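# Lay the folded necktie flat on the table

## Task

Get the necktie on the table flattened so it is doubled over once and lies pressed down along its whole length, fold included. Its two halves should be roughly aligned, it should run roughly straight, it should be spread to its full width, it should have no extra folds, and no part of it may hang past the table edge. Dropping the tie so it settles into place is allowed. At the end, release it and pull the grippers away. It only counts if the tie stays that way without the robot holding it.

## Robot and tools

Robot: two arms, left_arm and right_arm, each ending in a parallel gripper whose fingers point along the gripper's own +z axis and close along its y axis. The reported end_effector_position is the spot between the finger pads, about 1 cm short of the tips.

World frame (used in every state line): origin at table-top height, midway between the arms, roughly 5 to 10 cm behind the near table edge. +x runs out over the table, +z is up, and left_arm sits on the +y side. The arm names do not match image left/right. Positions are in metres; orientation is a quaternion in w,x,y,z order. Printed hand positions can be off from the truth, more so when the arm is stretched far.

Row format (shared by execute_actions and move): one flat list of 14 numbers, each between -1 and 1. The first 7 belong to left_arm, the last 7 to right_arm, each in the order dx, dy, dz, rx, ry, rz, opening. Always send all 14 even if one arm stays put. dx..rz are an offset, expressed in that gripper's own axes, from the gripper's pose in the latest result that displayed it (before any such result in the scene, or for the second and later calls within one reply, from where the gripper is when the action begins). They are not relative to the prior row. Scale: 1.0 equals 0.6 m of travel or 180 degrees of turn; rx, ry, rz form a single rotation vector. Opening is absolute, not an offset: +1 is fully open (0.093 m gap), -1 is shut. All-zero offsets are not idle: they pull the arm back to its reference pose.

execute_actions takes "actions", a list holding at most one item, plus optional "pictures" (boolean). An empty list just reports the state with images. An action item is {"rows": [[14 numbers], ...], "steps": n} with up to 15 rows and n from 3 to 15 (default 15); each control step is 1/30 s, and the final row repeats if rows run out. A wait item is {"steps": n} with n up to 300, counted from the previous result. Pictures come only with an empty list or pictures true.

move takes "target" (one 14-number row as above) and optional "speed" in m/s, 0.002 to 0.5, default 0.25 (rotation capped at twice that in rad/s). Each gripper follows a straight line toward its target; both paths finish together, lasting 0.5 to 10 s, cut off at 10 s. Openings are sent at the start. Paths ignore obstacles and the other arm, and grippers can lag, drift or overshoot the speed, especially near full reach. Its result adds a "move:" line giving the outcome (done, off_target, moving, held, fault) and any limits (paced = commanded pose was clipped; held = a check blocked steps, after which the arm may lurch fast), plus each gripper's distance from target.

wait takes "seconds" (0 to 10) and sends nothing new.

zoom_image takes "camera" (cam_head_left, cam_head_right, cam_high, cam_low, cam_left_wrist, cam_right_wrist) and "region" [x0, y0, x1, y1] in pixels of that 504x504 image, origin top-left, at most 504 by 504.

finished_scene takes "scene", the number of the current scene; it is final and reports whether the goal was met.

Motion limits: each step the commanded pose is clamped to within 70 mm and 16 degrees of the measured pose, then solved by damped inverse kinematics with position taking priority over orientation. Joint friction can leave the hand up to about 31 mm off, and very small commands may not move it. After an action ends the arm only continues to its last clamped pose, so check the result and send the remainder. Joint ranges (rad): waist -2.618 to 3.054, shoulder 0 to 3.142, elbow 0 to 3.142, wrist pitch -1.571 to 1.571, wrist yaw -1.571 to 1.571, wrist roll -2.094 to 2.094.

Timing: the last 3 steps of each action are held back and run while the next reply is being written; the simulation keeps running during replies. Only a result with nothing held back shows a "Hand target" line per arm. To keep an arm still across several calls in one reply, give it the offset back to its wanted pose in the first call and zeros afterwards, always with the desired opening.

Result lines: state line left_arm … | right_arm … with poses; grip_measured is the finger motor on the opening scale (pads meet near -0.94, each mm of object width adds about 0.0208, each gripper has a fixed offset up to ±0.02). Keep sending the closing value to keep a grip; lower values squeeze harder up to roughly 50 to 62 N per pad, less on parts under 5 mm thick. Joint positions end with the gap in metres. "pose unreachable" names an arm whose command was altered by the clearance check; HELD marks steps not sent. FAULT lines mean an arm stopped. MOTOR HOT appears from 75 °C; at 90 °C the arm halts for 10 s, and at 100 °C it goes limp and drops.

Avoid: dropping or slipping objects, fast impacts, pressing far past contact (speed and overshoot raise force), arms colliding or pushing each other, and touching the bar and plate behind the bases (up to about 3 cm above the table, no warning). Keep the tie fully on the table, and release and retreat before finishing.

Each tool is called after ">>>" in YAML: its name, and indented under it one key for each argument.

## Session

>>> execute_actions:
  actions: []

Scene clock: 0.00 s of 7800.00 s.
left_arm: end_effector_position=(+0.3701, +0.3130, +0.3990) grip_measured=+0.987 end_effector_quat_wxyz=(+0.716, -0.038, +0.698, +0.001) | right_arm: end_effector_position=(+0.3792, -0.3434, +0.3796) grip_measured=+0.981 end_effector_quat_wxyz=(+0.701, +0.019, +0.713, -0.012)
Joint positions: left_arm=[-0.011  1.044  1.038  0.007 -0.016 -0.011  0.093] | right_arm=[-0.01   1.035  1.049 -0.004  0.012 -0.012  0.092]
Joint velocities: left_arm=[-0.002 -0.007 -0.002 -0.007 -0.037 -0.051  0.   ] | right_arm=[-0.012 -0.007 -0.002  0.022 -0.022  0.007  0.   ]
Joint torques (N m, as the arm reports them, + toward a larger angle): no reading
Motor temperatures (°C, as the motors report them): left_arm=[26 26 26 26 25 24] | right_arm=[25 29 27 30 24 26]
Hand target (left_arm): +0.370, +0.313, +0.399; +0.716, -0.038, +0.698, +0.001
Hand target (right_arm): +0.379, -0.343, +0.380; +0.701, +0.019, +0.713, -0.012

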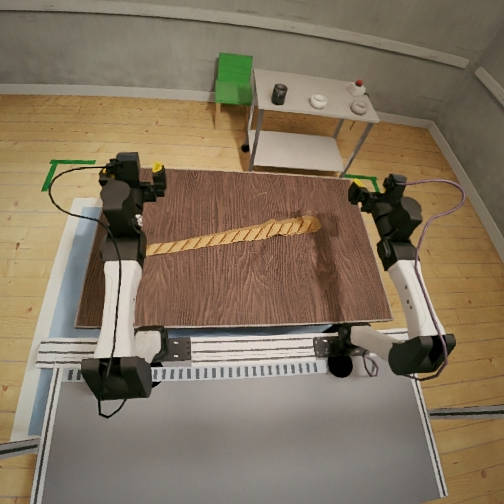

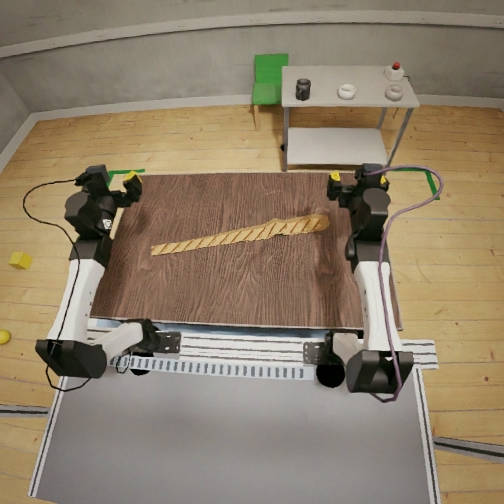

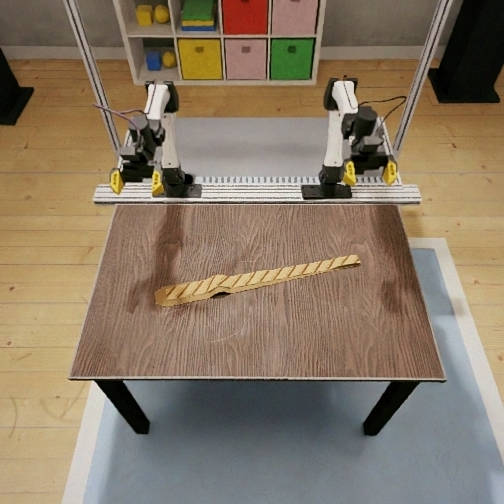

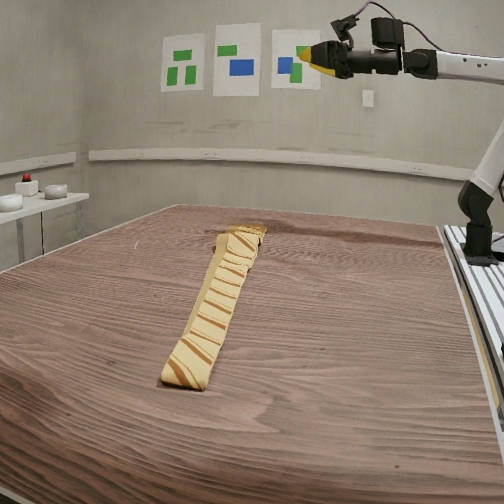

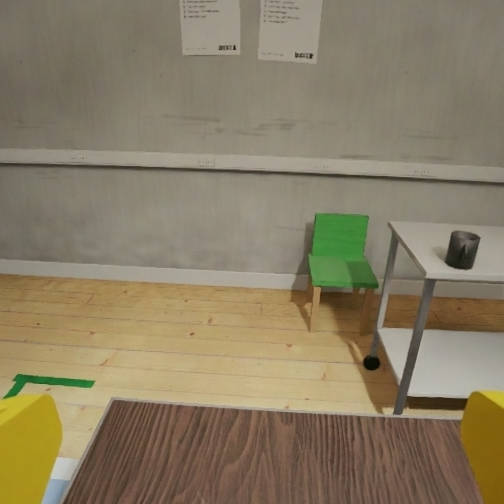

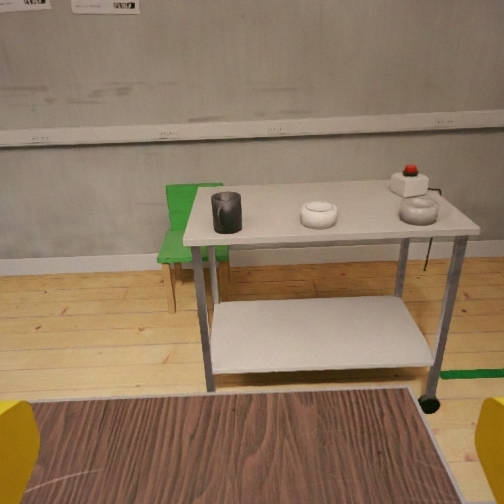

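>>> zoom_image:
  camera: "cam_high"
  region: [145, 245, 375, 320]

>>> zoom_image:
  camera: "cam_low"
  region: [140, 210, 300, 400]

>>> zoom_image:
  camera: "cam_head_right"
  region: [225, 200, 345, 260]

>>> zoom_image:
  camera: "cam_high"
  region: [145, 260, 265, 320]

Region (145, 245, 375, 320) of cam_high's 504x504 image, scaled by 2.191, with more detail than that image has; it fills the top 164 rows of this view, and the rest is white.

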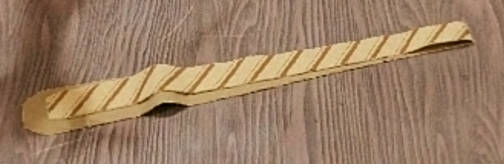

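Region (140, 210, 300, 400) of cam_low's 504x504 image, scaled by 2.653, with more detail than that image has; it fills the left 424 columns of this view, and the rest is white.

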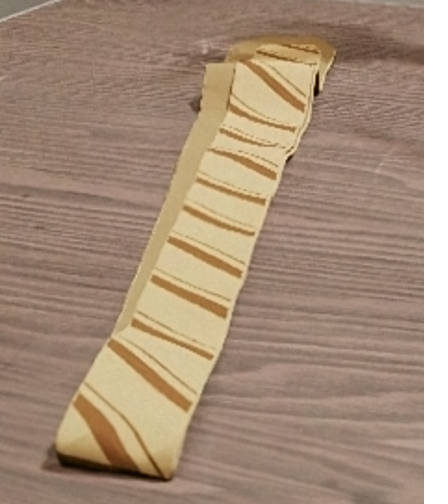

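Region (225, 200, 345, 260) of cam_head_right's 504x504 image, scaled by 4.200, with more detail than that image has.

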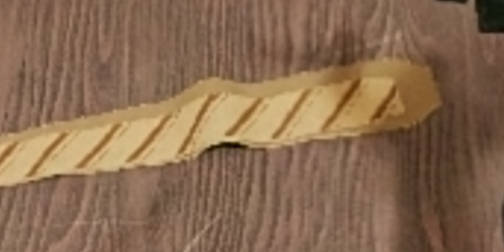

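Region (145, 260, 265, 320) of cam_high's 504x504 image, scaled by 4.200, with more detail than that image has.

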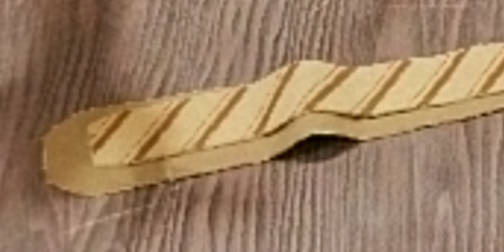

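>>> move:
  target: [0.5345,0.1018,-0.040,-0.4378,0.3488,-0.4088,-0.6, 0.505,0.0657,0.194,-0.0712,0.4089,-0.0597,-0.21]
  speed: 0.5

Scene clock: 5.87 s of 7800.00 s.
left_arm: end_effector_position=(+0.3492, +0.3603, +0.0747) grip_measured=-0.598 end_effector_quat_wxyz=(-0.013, +0.779, -0.627, -0.011) | right_arm: end_effector_position=(+0.4912, -0.3070, +0.0713) grip_measured=-0.207 end_effector_quat_wxyz=(+0.129, -0.114, +0.985, +0.015)
Joint positions: left_arm=[ 0.134  1.911  1.506 -1.177 -0.08  -1.601  0.016] | right_arm=[ 0.043  2.188  1.965 -1.068 -0.031 -0.207  0.035]
Joint velocities: left_arm=[ 0.007  0.002 -0.012  0.037 -0.007  0.022 -0.001] | right_arm=[ 0.002 -0.007 -0.007 -0.037 -0.007 -0.051  0.   ]
Joint torques (N m, as the arm reports them, + toward a larger angle): left_arm=[ 0.41 -9.41  9.03  0.03  0.   -0.13] | right_arm=[  1.18 -13.99   8.1    0.69  -0.13  -0.1 ]
Motor temperatures (°C, as the motors report them): left_arm=[26 26 27 28 25 24] | right_arm=[25 30 29 31 24 26]
Hand target (left_arm): +0.351, +0.360, +0.076; -0.010, +0.781, -0.624, -0.009
Hand target (right_arm): +0.492, -0.301, +0.076; +0.130, -0.124, +0.984, +0.015
Off the commanded pose (left_arm): 0.005 m, 2 deg.
Off the commanded pose (right_arm): 0.004 m, 0 deg.
Kept back: nothing.
move: done
camera_calibration (this result's frames):
cam_left_wrist: T_world_to_cam=[[0.980365, 0.196796, 0.0125091, -0.413644], [0.177959, -0.910286, 0.373778, 0.279303], [0.0849448, -0.364213, -0.927434, 0.249305], [0, 0, 0, 1]] pos_world=[0.33464, 0.426449, 0.131991]
cam_right_wrist: T_world_to_cam=[[0.209293, -0.977822, -0.00785389, -0.402207], [-0.963745, -0.207626, 0.167593, 0.4376], [-0.165507, -0.0275069, -0.985825, 0.225755], [0, 0, 0, 1]] pos_world=[0.543278, -0.296219, 0.146057]

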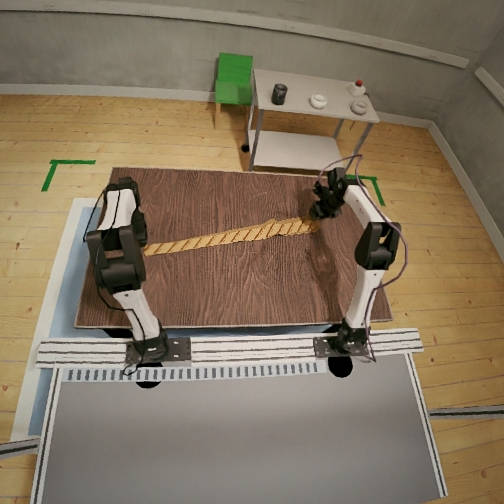

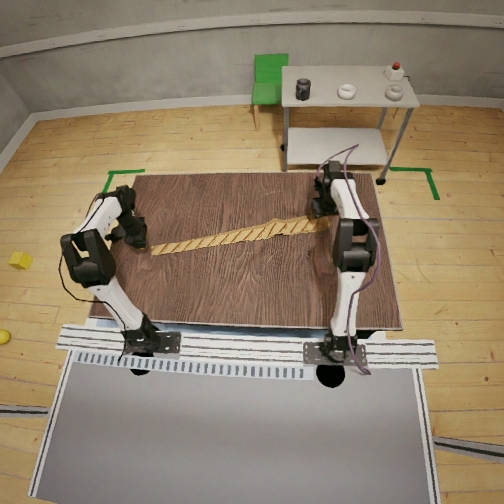

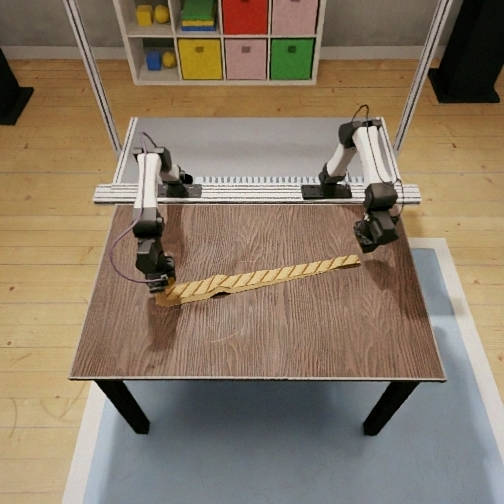

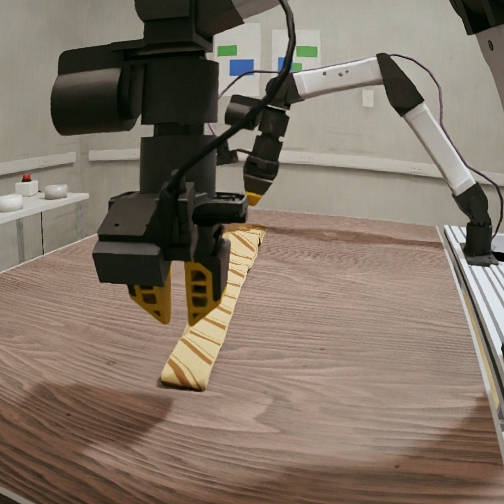

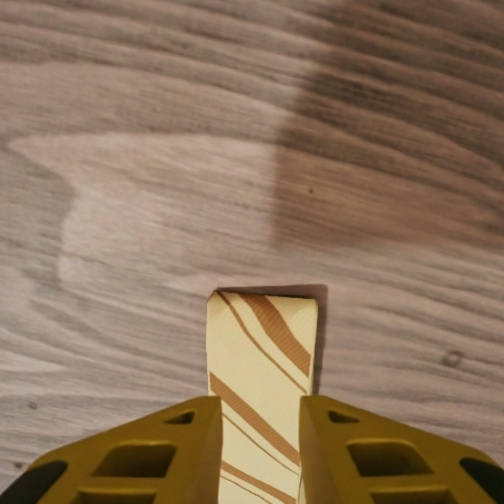

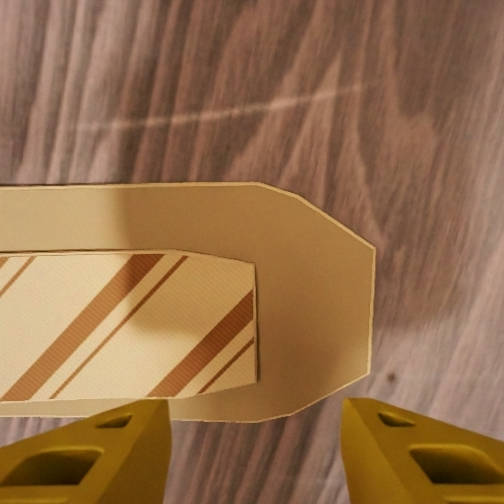

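>>> move:
  target: [0.02,-0.002,0.138,0,0,0,-0.6, 0.0225,-0.002,0.124,0,0,0,-0.21]
  speed: 0.09

Scene clock: 7.80 s of 7800.00 s.
left_arm: end_effector_position=(+0.3465, +0.3567, +0.0121) grip_measured=-0.598 end_effector_quat_wxyz=(-0.008, +0.782, -0.624, -0.015) | right_arm: end_effector_position=(+0.5003, -0.3049, +0.0221) grip_measured=-0.207 end_effector_quat_wxyz=(+0.141, -0.114, +0.983, +0.016)
Joint positions: left_arm=[ 0.134  1.973  1.333 -0.956 -0.078 -1.611  0.016] | right_arm=[ 0.043  2.224  1.823 -0.863 -0.036 -0.208  0.035]
Joint velocities: left_arm=[-0.002  0.002 -0.007 -0.007  0.051  0.007 -0.001] | right_arm=[-0.007 -0.012  0.012  0.022 -0.051  0.007  0.   ]
Joint torques (N m, as the arm reports them, + toward a larger angle): left_arm=[-1.   -7.5   3.57  0.94 -0.11 -0.13] | right_arm=[ -0.05 -11.52   3.7    1.26  -0.08  -0.06]
Motor temperatures (°C, as the motors report them): left_arm=[26 27 27 27 25 24] | right_arm=[25 31 29 31 24 26]
Hand target (left_arm): +0.351, +0.350, -0.007; -0.012, +0.779, -0.627, -0.012
Hand target (right_arm): +0.496, -0.306, -0.003; +0.128, -0.114, +0.985, +0.015
Off the commanded pose (left_arm): 0.022 m, 1 deg.
Off the commanded pose (right_arm): 0.026 m, 1 deg.
Kept back: nothing.
move: off_target (left_arm, right_arm)
camera_calibration (this result's frames):
cam_left_wrist: T_world_to_cam=[[0.978565, 0.205939, -0.000510078, -0.411999], [0.191128, -0.90726, 0.374632, 0.294287], [0.0766886, -0.366699, -0.927173, 0.193915], [0, 0, 0, 1]] pos_world=[0.332051, 0.42295, 0.0693332]
cam_right_wrist: T_world_to_cam=[[0.210451, -0.977577, -0.0072639, -0.402969], [-0.967486, -0.209333, 0.141952, 0.456987], [-0.14029, -0.0228462, -0.989847, 0.167714], [0, 0, 0, 1]] pos_world=[0.550463, -0.294439, 0.098214]

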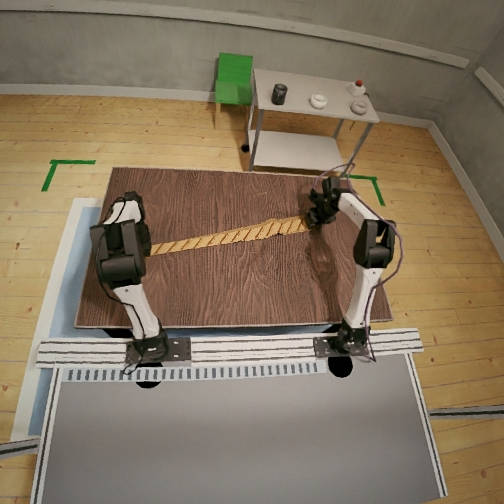

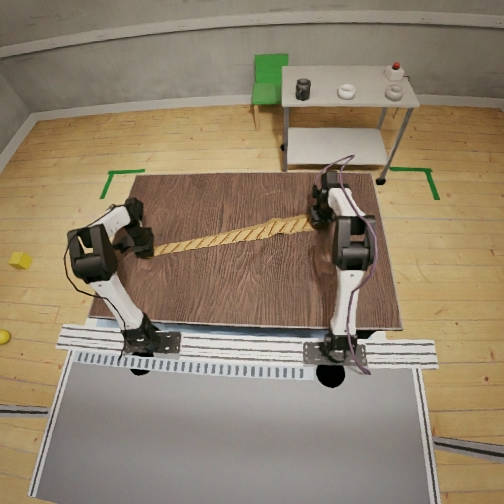

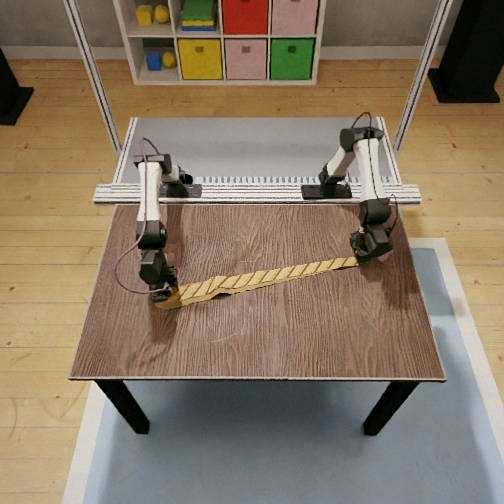

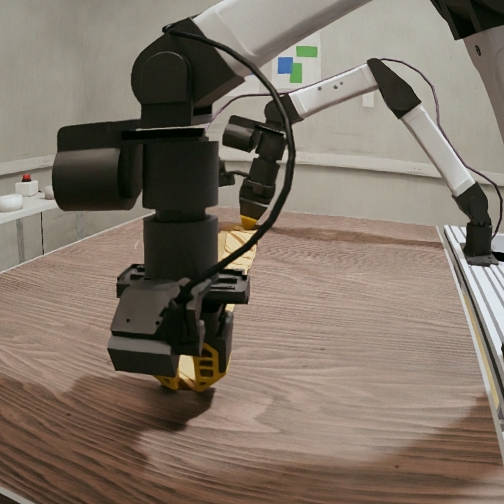

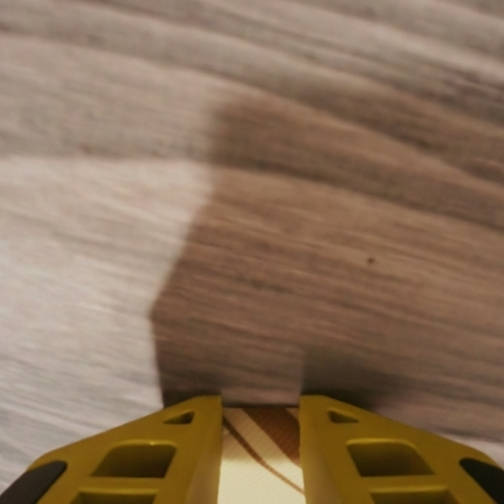

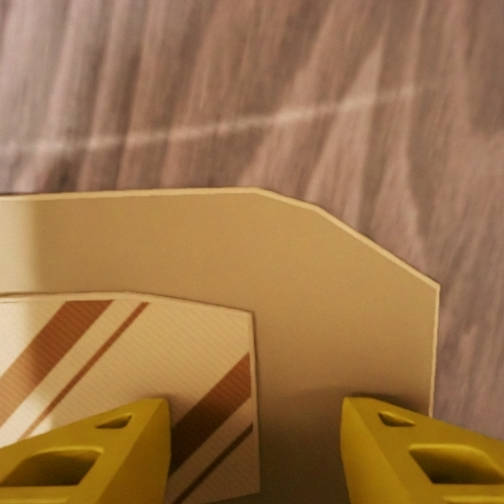

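>>> execute_actions:
  actions:
    - {"rows": [[0,0,0.04,0,0,0,-0.6, 0.009,-0.006,0.032,0,0,0,-0.21],[0,0,0.04,0,0,0,-0.6, 0.009,-0.012,0.032,0,0,0,-0.21],[0,0,0.04,0,0,0,-0.6, 0.009,-0.018,0.032,0,0,0,-0.21],[0,0,0.04,0,0,0,-0.6, 0.009,-0.023,0.032,0,0,0,-0.21],[0,0,0.04,0,0,0,-0.6, 0.009,-0.028,0.032,0,0,0,-0.21],[0,0,0.04,0,0,0,-0.6, 0.009,-0.032,0.032,0,0,0,-0.21],[0,0,0.04,0,0,0,-0.6, 0.009,-0.036,0.032,0,0,0,-0.21],[0,0,0.04,0,0,0,-0.6, 0.009,-0.040,0.032,0,0,0,-0.21],[0,0,0.04,0,0,0,-0.6, 0.009,-0.044,0.032,0,0,0,-0.21],[0,0,0.04,0,0,0,-0.6, 0.009,-0.048,0.032,0,0,0,-0.21],[0,0,0.04,0,0,0,-0.6, 0.009,-0.052,0.032,0,0,0,-0.21],[0,0,0.04,0,0,0,-0.6, 0.009,-0.056,0.032,0,0,0,-0.21],[0,0,0.04,0,0,0,-0.6, 0.009,-0.060,0.032,0,0,0,-0.21]], "steps": 15}

>>> wait:
  seconds: 0.3

Scene clock: 8.43 s of 7800.00 s.
left_arm: end_effector_position=(+0.3462, +0.3566, +0.0117) grip_measured=-0.598 end_effector_quat_wxyz=(-0.010, +0.782, -0.623, -0.013) | right_arm: end_effector_position=(+0.5090, -0.3196, +0.0231) grip_measured=-0.207 end_effector_quat_wxyz=(+0.162, -0.116, +0.980, +0.029)
Joint positions: left_arm=[ 0.134  1.968  1.324 -0.946 -0.078 -1.611  0.016] | right_arm=[-0.001  2.226  1.82  -0.823 -0.081 -0.248  0.035]
Joint velocities: left_arm=[ 0.007  0.002  0.002 -0.022 -0.037 -0.022  0.001] | right_arm=[-0.115  0.022 -0.007  0.066 -0.168 -0.125 -0.   ]
Joint torques (N m, as the arm reports them, + toward a larger angle): left_arm=[ 0.61 -7.16  2.93  0.88 -0.11  0.  ] | right_arm=[ -1.64 -10.61   7.06   0.84   0.34  -0.15]
Motor temperatures (°C, as the motors report them): left_arm=[26 27 27 27 25 24] | right_arm=[25 31 29 31 24 26]
Steps of this call (steps 1 to 7: nothing new was sent; steps 8 to 19: the first 12 steps of this action). Readings (end_effector_position):
8: left_arm (+0.3461, +0.3566, +0.0117) | right_arm (+0.5011, -0.3048, +0.0224)
9: left_arm (+0.3462, +0.3566, +0.0118) | right_arm (+0.5014, -0.3051, +0.0225)
11: left_arm (+0.3462, +0.3566, +0.0117) | right_arm (+0.5027, -0.3061, +0.0229)
15: left_arm (+0.3461, +0.3566, +0.0117) | right_arm (+0.5065, -0.3122, +0.0237)
19: the state above

Scene clock: 8.83 s of 7800.00 s.
left_arm: end_effector_position=(+0.3462, +0.3566, +0.0117) grip_measured=-0.598 end_effector_quat_wxyz=(-0.010, +0.782, -0.623, -0.013) | right_arm: end_effector_position=(+0.5113, -0.3228, +0.0233) grip_measured=-0.207 end_effector_quat_wxyz=(+0.165, -0.122, +0.978, +0.034)
Joint positions: left_arm=[ 0.134  1.968  1.324 -0.946 -0.078 -1.611  0.016] | right_arm=[-0.013  2.233  1.83  -0.822 -0.098 -0.27   0.035]
Joint velocities: left_arm=[ 0.002 -0.012  0.002  0.007 -0.051 -0.051  0.   ] | right_arm=[ 0.012 -0.022 -0.007 -0.037 -0.051 -0.037 -0.   ]
Joint torques (N m, as the arm reports them, + toward a larger angle): left_arm=[ 0.6  -7.14  2.92  0.89 -0.11  0.  ] | right_arm=[ -1.71 -10.78   6.8    0.91   0.24  -0.14]
Motor temperatures (°C, as the motors report them): left_arm=[26 27 27 27 25 24] | right_arm=[25 31 29 31 24 26]
Hand target (left_arm): +0.345, +0.357, -0.011; -0.007, +0.782, -0.624, -0.016
Hand target (right_arm): +0.507, -0.339, +0.002; +0.141, -0.114, +0.983, +0.016
Off the commanded pose (left_arm): 0.024 m, 0 deg.
Off the commanded pose (right_arm): 0.027 m, 4 deg.
Kept back: nothing.
Steps of this call (steps 1 to 3: the last 3 steps of your previous action; steps 4 to 12: nothing new was sent). Readings (end_effector_position):
1: left_arm (+0.3462, +0.3566, +0.0117) | right_arm (+0.5096, -0.3207, +0.0231)
2: left_arm (+0.3462, +0.3566, +0.0117) | right_arm (+0.5104, -0.3218, +0.0233)
4: left_arm (+0.3462, +0.3566, +0.0117) | right_arm (+0.5112, -0.3229, +0.0232)
8: left_arm (+0.3462, +0.3566, +0.0117) | right_arm (+0.5113, -0.3228, +0.0233)
12: the state above
camera_calibration (this result's frames):
cam_left_wrist: T_world_to_cam=[[0.978499, 0.206188, 0.00520465, -0.411847], [0.189256, -0.907603, 0.374752, 0.295186], [0.0819933, -0.36571, -0.92711, 0.191375], [0, 0, 0, 1]] pos_world=[0.331435, 0.422817, 0.068948]
cam_right_wrist: T_world_to_cam=[[0.231848, -0.972089, -0.035899, -0.431312], [-0.967965, -0.234207, 0.0905036, 0.457146], [-0.0963853, 0.0137659, -0.995249, 0.159607], [0, 0, 0, 1]] pos_world=[0.557884, -0.314404, 0.101992]

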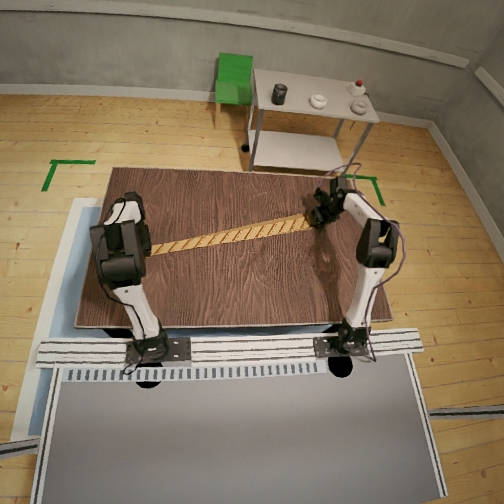

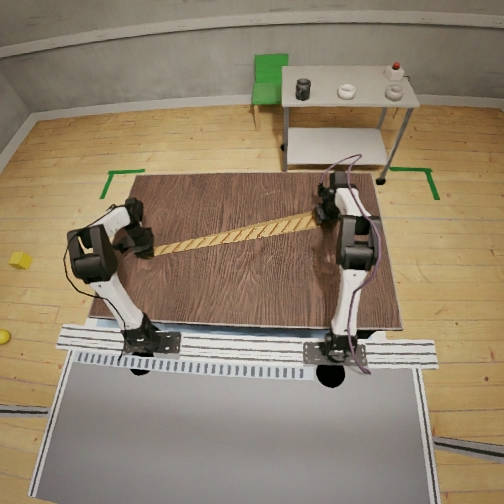

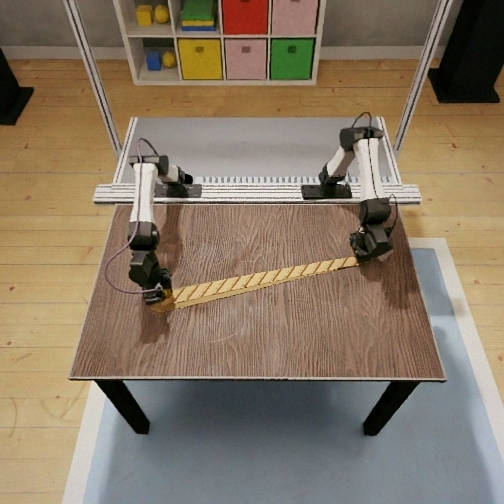

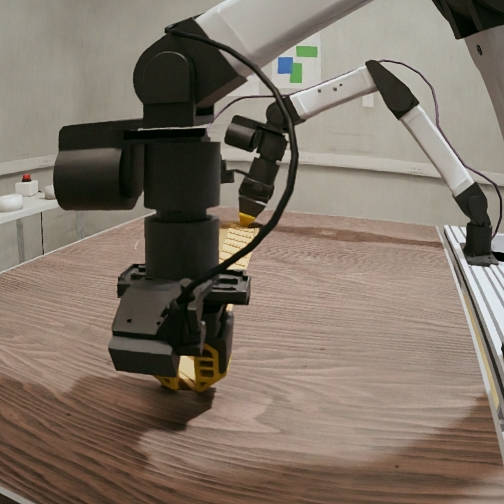

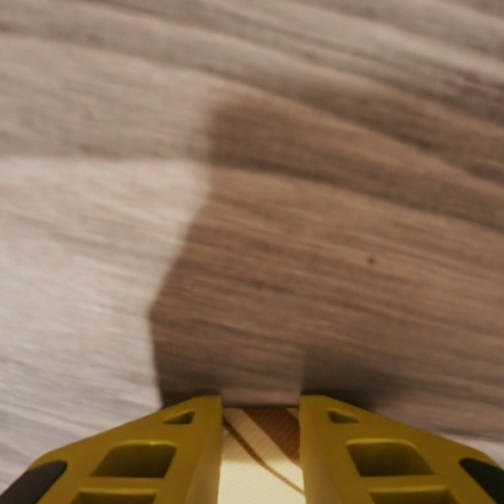

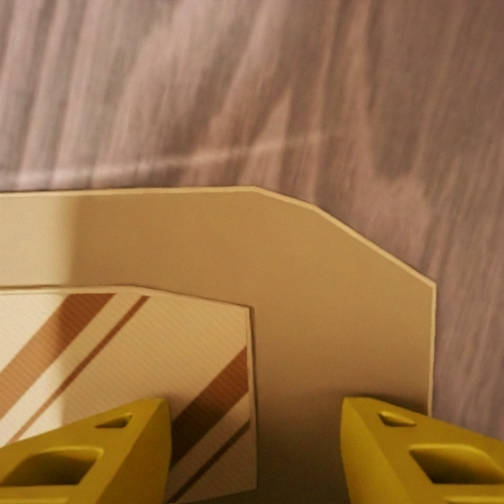

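>>> zoom_image:
  camera: "cam_high"
  region: [145, 245, 375, 320]

>>> zoom_image:
  camera: "cam_high"
  region: [280, 240, 380, 290]

Region (145, 245, 375, 320) of cam_high's 504x504 image, scaled by 2.191, with more detail than that image has; it fills the top 164 rows of this view, and the rest is white.

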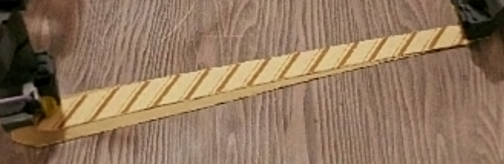

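Region (280, 240, 380, 290) of cam_high's 504x504 image, scaled by 5.040, with more detail than that image has.

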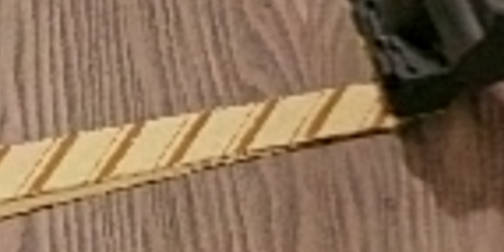

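>>> execute_actions:
  actions:
    - {"rows": [[0,0,0.04,0,0,0,-0.6, 0.012,-0.027,0.032,0,0,0.01,-0.22],[0,0,0.04,0,0,0,-0.6, 0.012,-0.027,0.032,0,0,0.02,-0.23],[0,0,0.04,0,0,0,-0.6, 0.012,-0.027,0.032,0,0,0.03,-0.24],[0,0,0.04,0,0,0,-0.6, 0.012,-0.028,0.032,0,0,0.04,-0.25],[0,0,0.04,0,0,0,-0.6, 0.012,-0.028,0.032,0,0,0.05,-0.26],[0,0,0.04,0,0,0,-0.6, 0.012,-0.029,0.032,0,0,0.06,-0.27],[0,0,0.04,0,0,0,-0.6, 0.012,-0.029,0.032,0,0,0.07,-0.28],[0,0,0.04,0,0,0,-0.6, 0.012,-0.030,0.032,0,0,0.08,-0.29],[0,0,0.04,0,0,0,-0.6, 0.012,-0.030,0.032,0,0,0.09,-0.30]], "steps": 15}
  pictures: true

Scene clock: 9.83 s of 7800.00 s.
left_arm: end_effector_position=(+0.3460, +0.3566, +0.0117) grip_measured=-0.598 end_effector_quat_wxyz=(-0.012, +0.782, -0.623, -0.011) | right_arm: end_effector_position=(+0.5189, -0.3291, +0.0250) grip_measured=-0.297 end_effector_quat_wxyz=(+0.178, -0.024, +0.982, +0.061)
Joint positions: left_arm=[ 0.134  1.962  1.316 -0.938 -0.078 -1.611  0.016] | right_arm=[-0.034  2.236  1.83  -0.788 -0.129 -0.086  0.031]
Joint velocities: left_arm=[-0.002  0.002 -0.012 -0.022 -0.007 -0.081 -0.001] | right_arm=[ 0.002 -0.012  0.002  0.051  0.007  0.388 -0.   ]
Joint torques (N m, as the arm reports them, + toward a larger angle): left_arm=[ 0.58 -7.05  2.88  0.9  -0.11  0.  ] | right_arm=[ -1.13 -11.58   5.35   1.06   0.02  -0.01]
Motor temperatures (°C, as the motors report them): left_arm=[26 27 27 27 25 24] | right_arm=[25 31 29 31 24 26]
Steps of this call (steps 1 to 18: nothing new was sent; steps 19 to 30: the first 12 steps of this action). Readings (end_effector_position):
19: left_arm (+0.3461, +0.3566, +0.0116) | right_arm (+0.5120, -0.3225, +0.0237)
20: left_arm (+0.3461, +0.3566, +0.0117) | right_arm (+0.5131, -0.3232, +0.0241)
22: left_arm (+0.3461, +0.3566, +0.0117) | right_arm (+0.5148, -0.3254, +0.0241)
26: left_arm (+0.3461, +0.3566, +0.0116) | right_arm (+0.5171, -0.3276, +0.0244)
30: the state above
camera_calibration (this result's frames):
cam_left_wrist: T_world_to_cam=[[0.978392, 0.206448, 0.0113001, -0.411791], [0.187258, -0.907969, 0.374868, 0.296032], [0.0876509, -0.364652, -0.927009, 0.18898], [0, 0, 0, 1]] pos_world=[0.330895, 0.422713, 0.068866]
cam_right_wrist: T_world_to_cam=[[0.0513297, -0.991332, -0.120939, -0.349627], [-0.995973, -0.0597276, 0.0668671, 0.535466], [-0.0735109, 0.11702, -0.990405, 0.184057], [0, 0, 0, 1]] pos_world=[0.564786, -0.336153, 0.104202]

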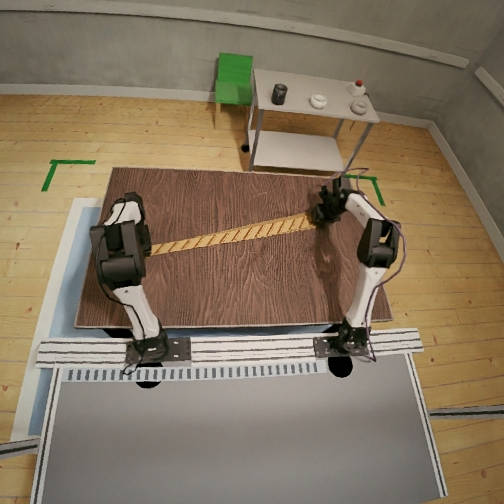

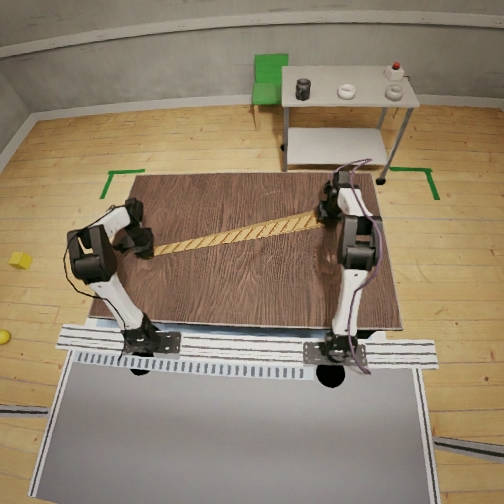

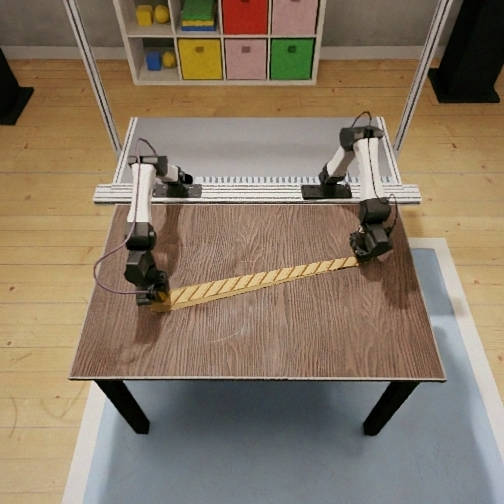

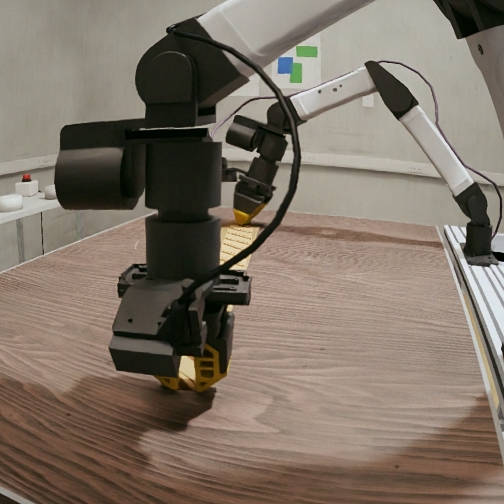

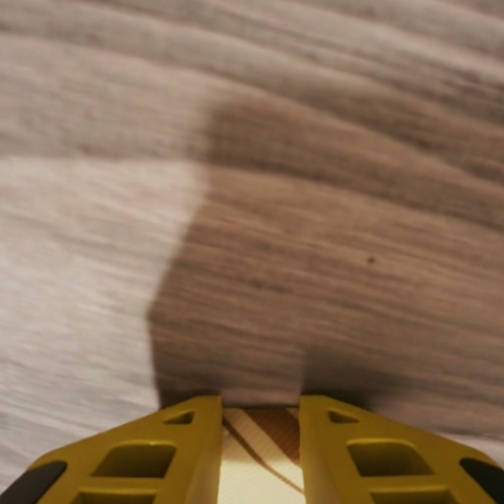

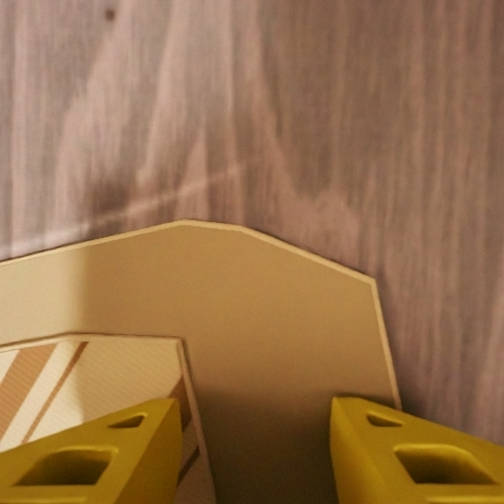

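>>> move:
  target: [0,0,-0.11,0,0,0,-0.6, -0.035,0.011,-0.093,0,0,-0.06,-0.3]
  speed: 0.15

Scene clock: 11.67 s of 7800.00 s.
left_arm: end_effector_position=(+0.3440, +0.3589, +0.0706) grip_measured=-0.598 end_effector_quat_wxyz=(-0.008, +0.783, -0.622, -0.015) | right_arm: end_effector_position=(+0.5171, -0.3299, +0.0730) grip_measured=-0.297 end_effector_quat_wxyz=(+0.174, -0.112, +0.977, +0.047)
Joint positions: left_arm=[ 0.134  1.905  1.482 -1.173 -0.078 -1.615  0.016] | right_arm=[-0.034  2.224  2.007 -0.995 -0.13  -0.266  0.031]
Joint velocities: left_arm=[-0.002  0.007  0.007 -0.037  0.007 -0.007 -0.   ] | right_arm=[-0.007 -0.017  0.002  0.007  0.007  0.022  0.   ]
Joint torques (N m, as the arm reports them, + toward a larger angle): left_arm=[ -0.54 -10.71   8.8    0.01  -0.1   -0.12] | right_arm=[  0.15 -15.77   8.23   0.86  -0.17  -0.11]
Motor temperatures (°C, as the motors report them): left_arm=[26 27 27 27 25 24] | right_arm=[25 32 29 31 24 26]
Hand target (left_arm): +0.346, +0.355, +0.077; -0.013, +0.782, -0.623, -0.011
Hand target (right_arm): +0.518, -0.330, +0.085; +0.183, -0.117, +0.975, +0.044
Off your previous action's commanded pose (left_arm): 0.024 m, 0 deg at its last step (step 3 of this call).
Off your previous action's commanded pose (right_arm): 0.026 m, 4 deg at its last step (step 3 of this call).
Off the commanded pose (left_arm): 0.009 m, 1 deg.
Off the commanded pose (right_arm): 0.012 m, 1 deg.
Kept back: nothing.
move: off_target (right_arm)
camera_calibration (this result's frames):
cam_left_wrist: T_world_to_cam=[[0.977696, 0.210024, -0.000749835, -0.4111], [0.195006, -0.906449, 0.374596, 0.273238], [0.0779945, -0.366387, -0.927188, 0.24859], [0, 0, 0, 1]] pos_world=[0.329259, 0.425098, 0.127828]
cam_right_wrist: T_world_to_cam=[[0.217689, -0.974011, -0.0625648, -0.429143], [-0.972599, -0.221841, 0.0695534, 0.464645], [-0.0816252, 0.0457095, -0.995614, 0.212595], [0, 0, 0, 1]] pos_world=[0.562686, -0.32463, 0.152496]

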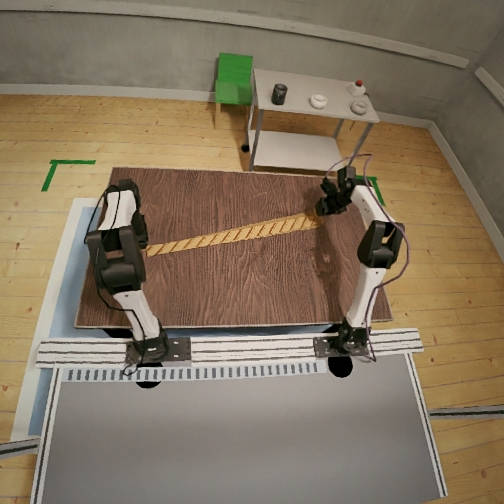

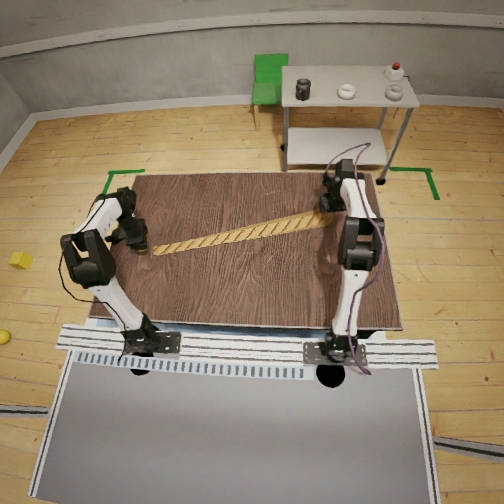

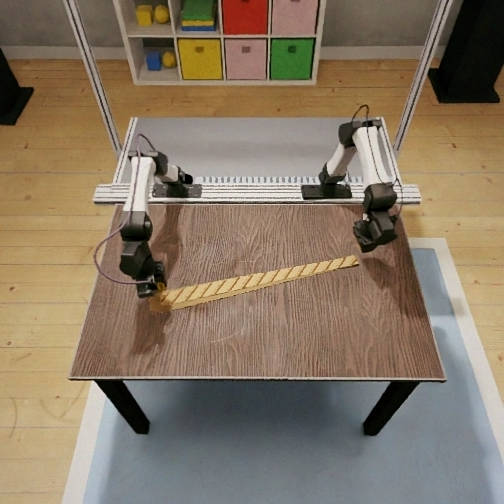

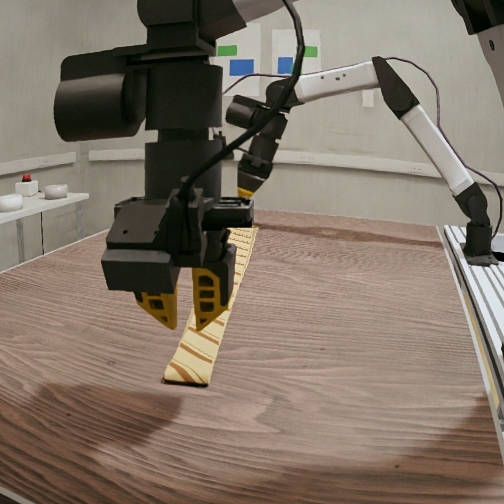

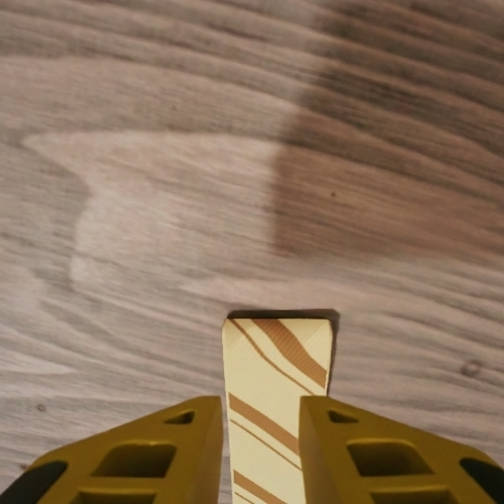

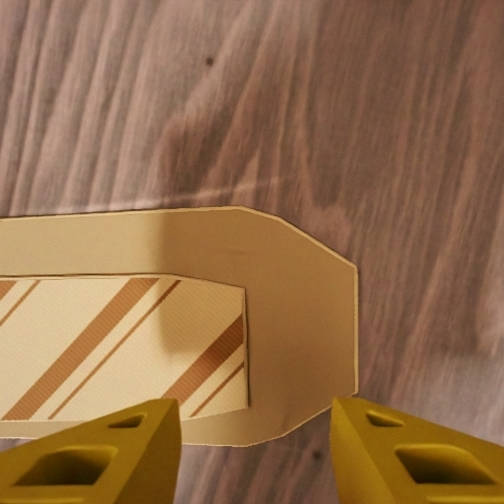

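>>> zoom_image:
  camera: "cam_low"
  region: [145, 310, 245, 400]

>>> zoom_image:
  camera: "cam_high"
  region: [280, 240, 380, 290]

>>> zoom_image:
  camera: "cam_head_right"
  region: [140, 200, 340, 265]

Region (145, 310, 245, 400) of cam_low's 504x504 image, scaled by 5.040, with more detail than that image has; it fills the top 454 rows of this view, and the rest is white.

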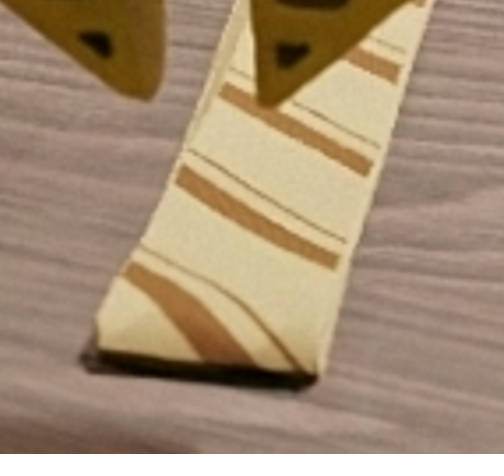

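Region (280, 240, 380, 290) of cam_high's 504x504 image, scaled by 5.040, with more detail than that image has.

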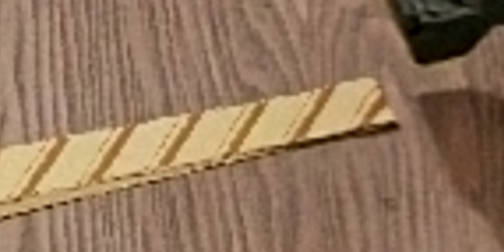

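Region (140, 200, 340, 265) of cam_head_right's 504x504 image, scaled by 2.520, with more detail than that image has; it fills the top 164 rows of this view, and the rest is white.

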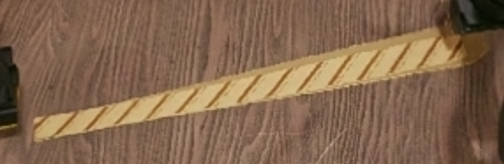

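>>> move:
  target: [0.034,-0.016,0.055,0,0,0,-0.6, -0.05,0.05,-0.2,0,-0.1,0,-0.3]
  speed: 0.2

>>> zoom_image:
  camera: "cam_high"
  region: [145, 260, 265, 320]

Scene clock: 13.70 s of 7800.00 s.
left_arm: end_effector_position=(+0.3572, +0.3478, +0.0456) grip_measured=-0.598 end_effector_quat_wxyz=(-0.012, +0.785, -0.619, -0.012) | right_arm: end_effector_position=(+0.4989, -0.3204, +0.1956) grip_measured=-0.297 end_effector_quat_wxyz=(+0.320, -0.097, +0.941, +0.054)
Joint positions: left_arm=[ 0.1    1.958  1.451 -1.08  -0.078 -1.657  0.016] | right_arm=[-0.028  1.88   1.838 -0.866 -0.176 -0.204  0.031]
Joint velocities: left_arm=[-0.007 -0.007  0.002  0.081  0.007 -0.081  0.   ] | right_arm=[-0.007 -0.007 -0.037 -0.051 -0.051  0.066  0.   ]
Joint torques (N m, as the arm reports them, + toward a larger angle): left_arm=[-0.79 -9.32  5.86  0.34 -0.09 -0.11] | right_arm=[  1.09 -12.88   6.21   1.55  -0.35   0.  ]
Motor temperatures (°C, as the motors report them): left_arm=[26 28 27 27 25 24] | right_arm=[25 33 30 31 24 26]
Hand target (left_arm): +0.357, +0.342, +0.037; -0.008, +0.783, -0.622, -0.015
Hand target (right_arm): +0.498, -0.312, +0.197; +0.325, -0.101, +0.938, +0.063
Off the commanded pose (left_arm): 0.010 m, 1 deg.
Off the commanded pose (right_arm): 0.010 m, 2 deg.
Kept back: nothing.
move: done
camera_calibration (this result's frames):
cam_left_wrist: T_world_to_cam=[[0.975933, 0.21783, 0.0101948, -0.424293], [0.198272, -0.90583, 0.37438, 0.268578], [0.0907859, -0.363349, -0.927219, 0.214737], [0, 0, 0, 1]] pos_world=[0.341335, 0.413734, 0.102883]
cam_right_wrist: T_world_to_cam=[[0.202535, -0.977828, -0.0532203, -0.403738], [-0.955522, -0.185433, -0.229328, 0.502092], [0.214375, 0.0973002, -0.971893, 0.196961], [0, 0, 0, 1]] pos_world=[0.519308, -0.320846, 0.285081]

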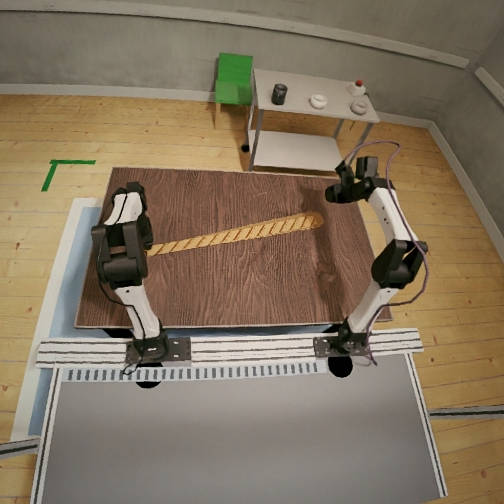

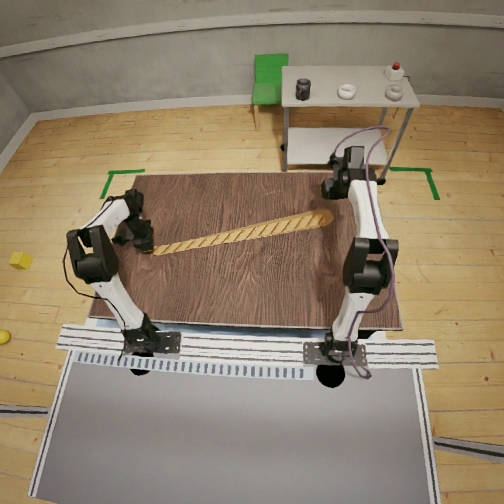

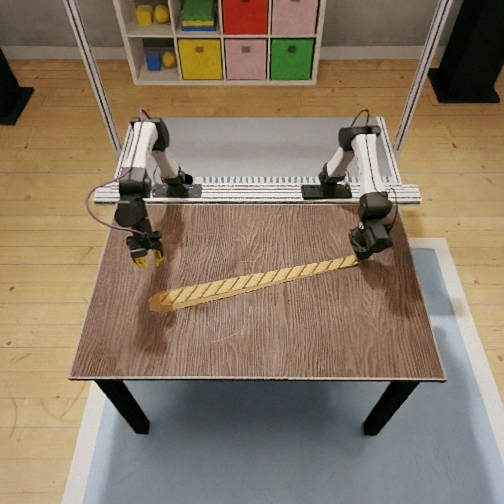

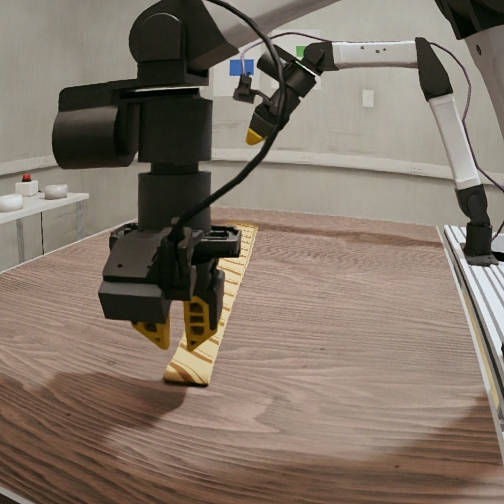

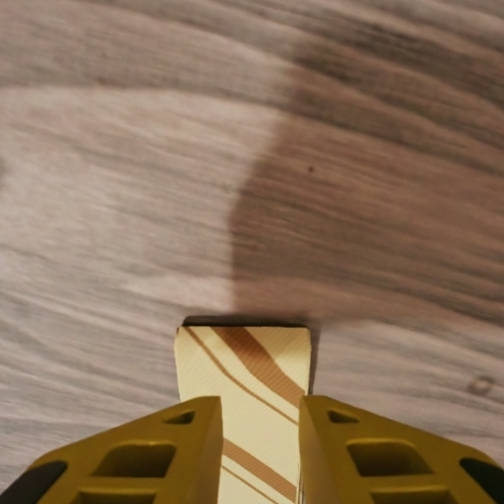

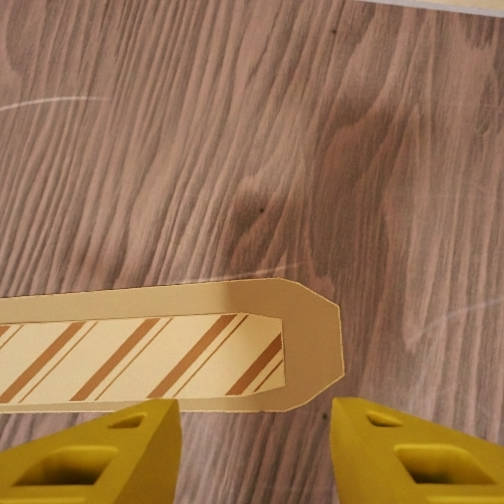

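Region (145, 260, 265, 320) of cam_high's 504x504 image, scaled by 4.200, with more detail than that image has.

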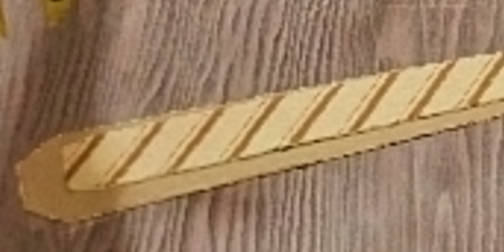

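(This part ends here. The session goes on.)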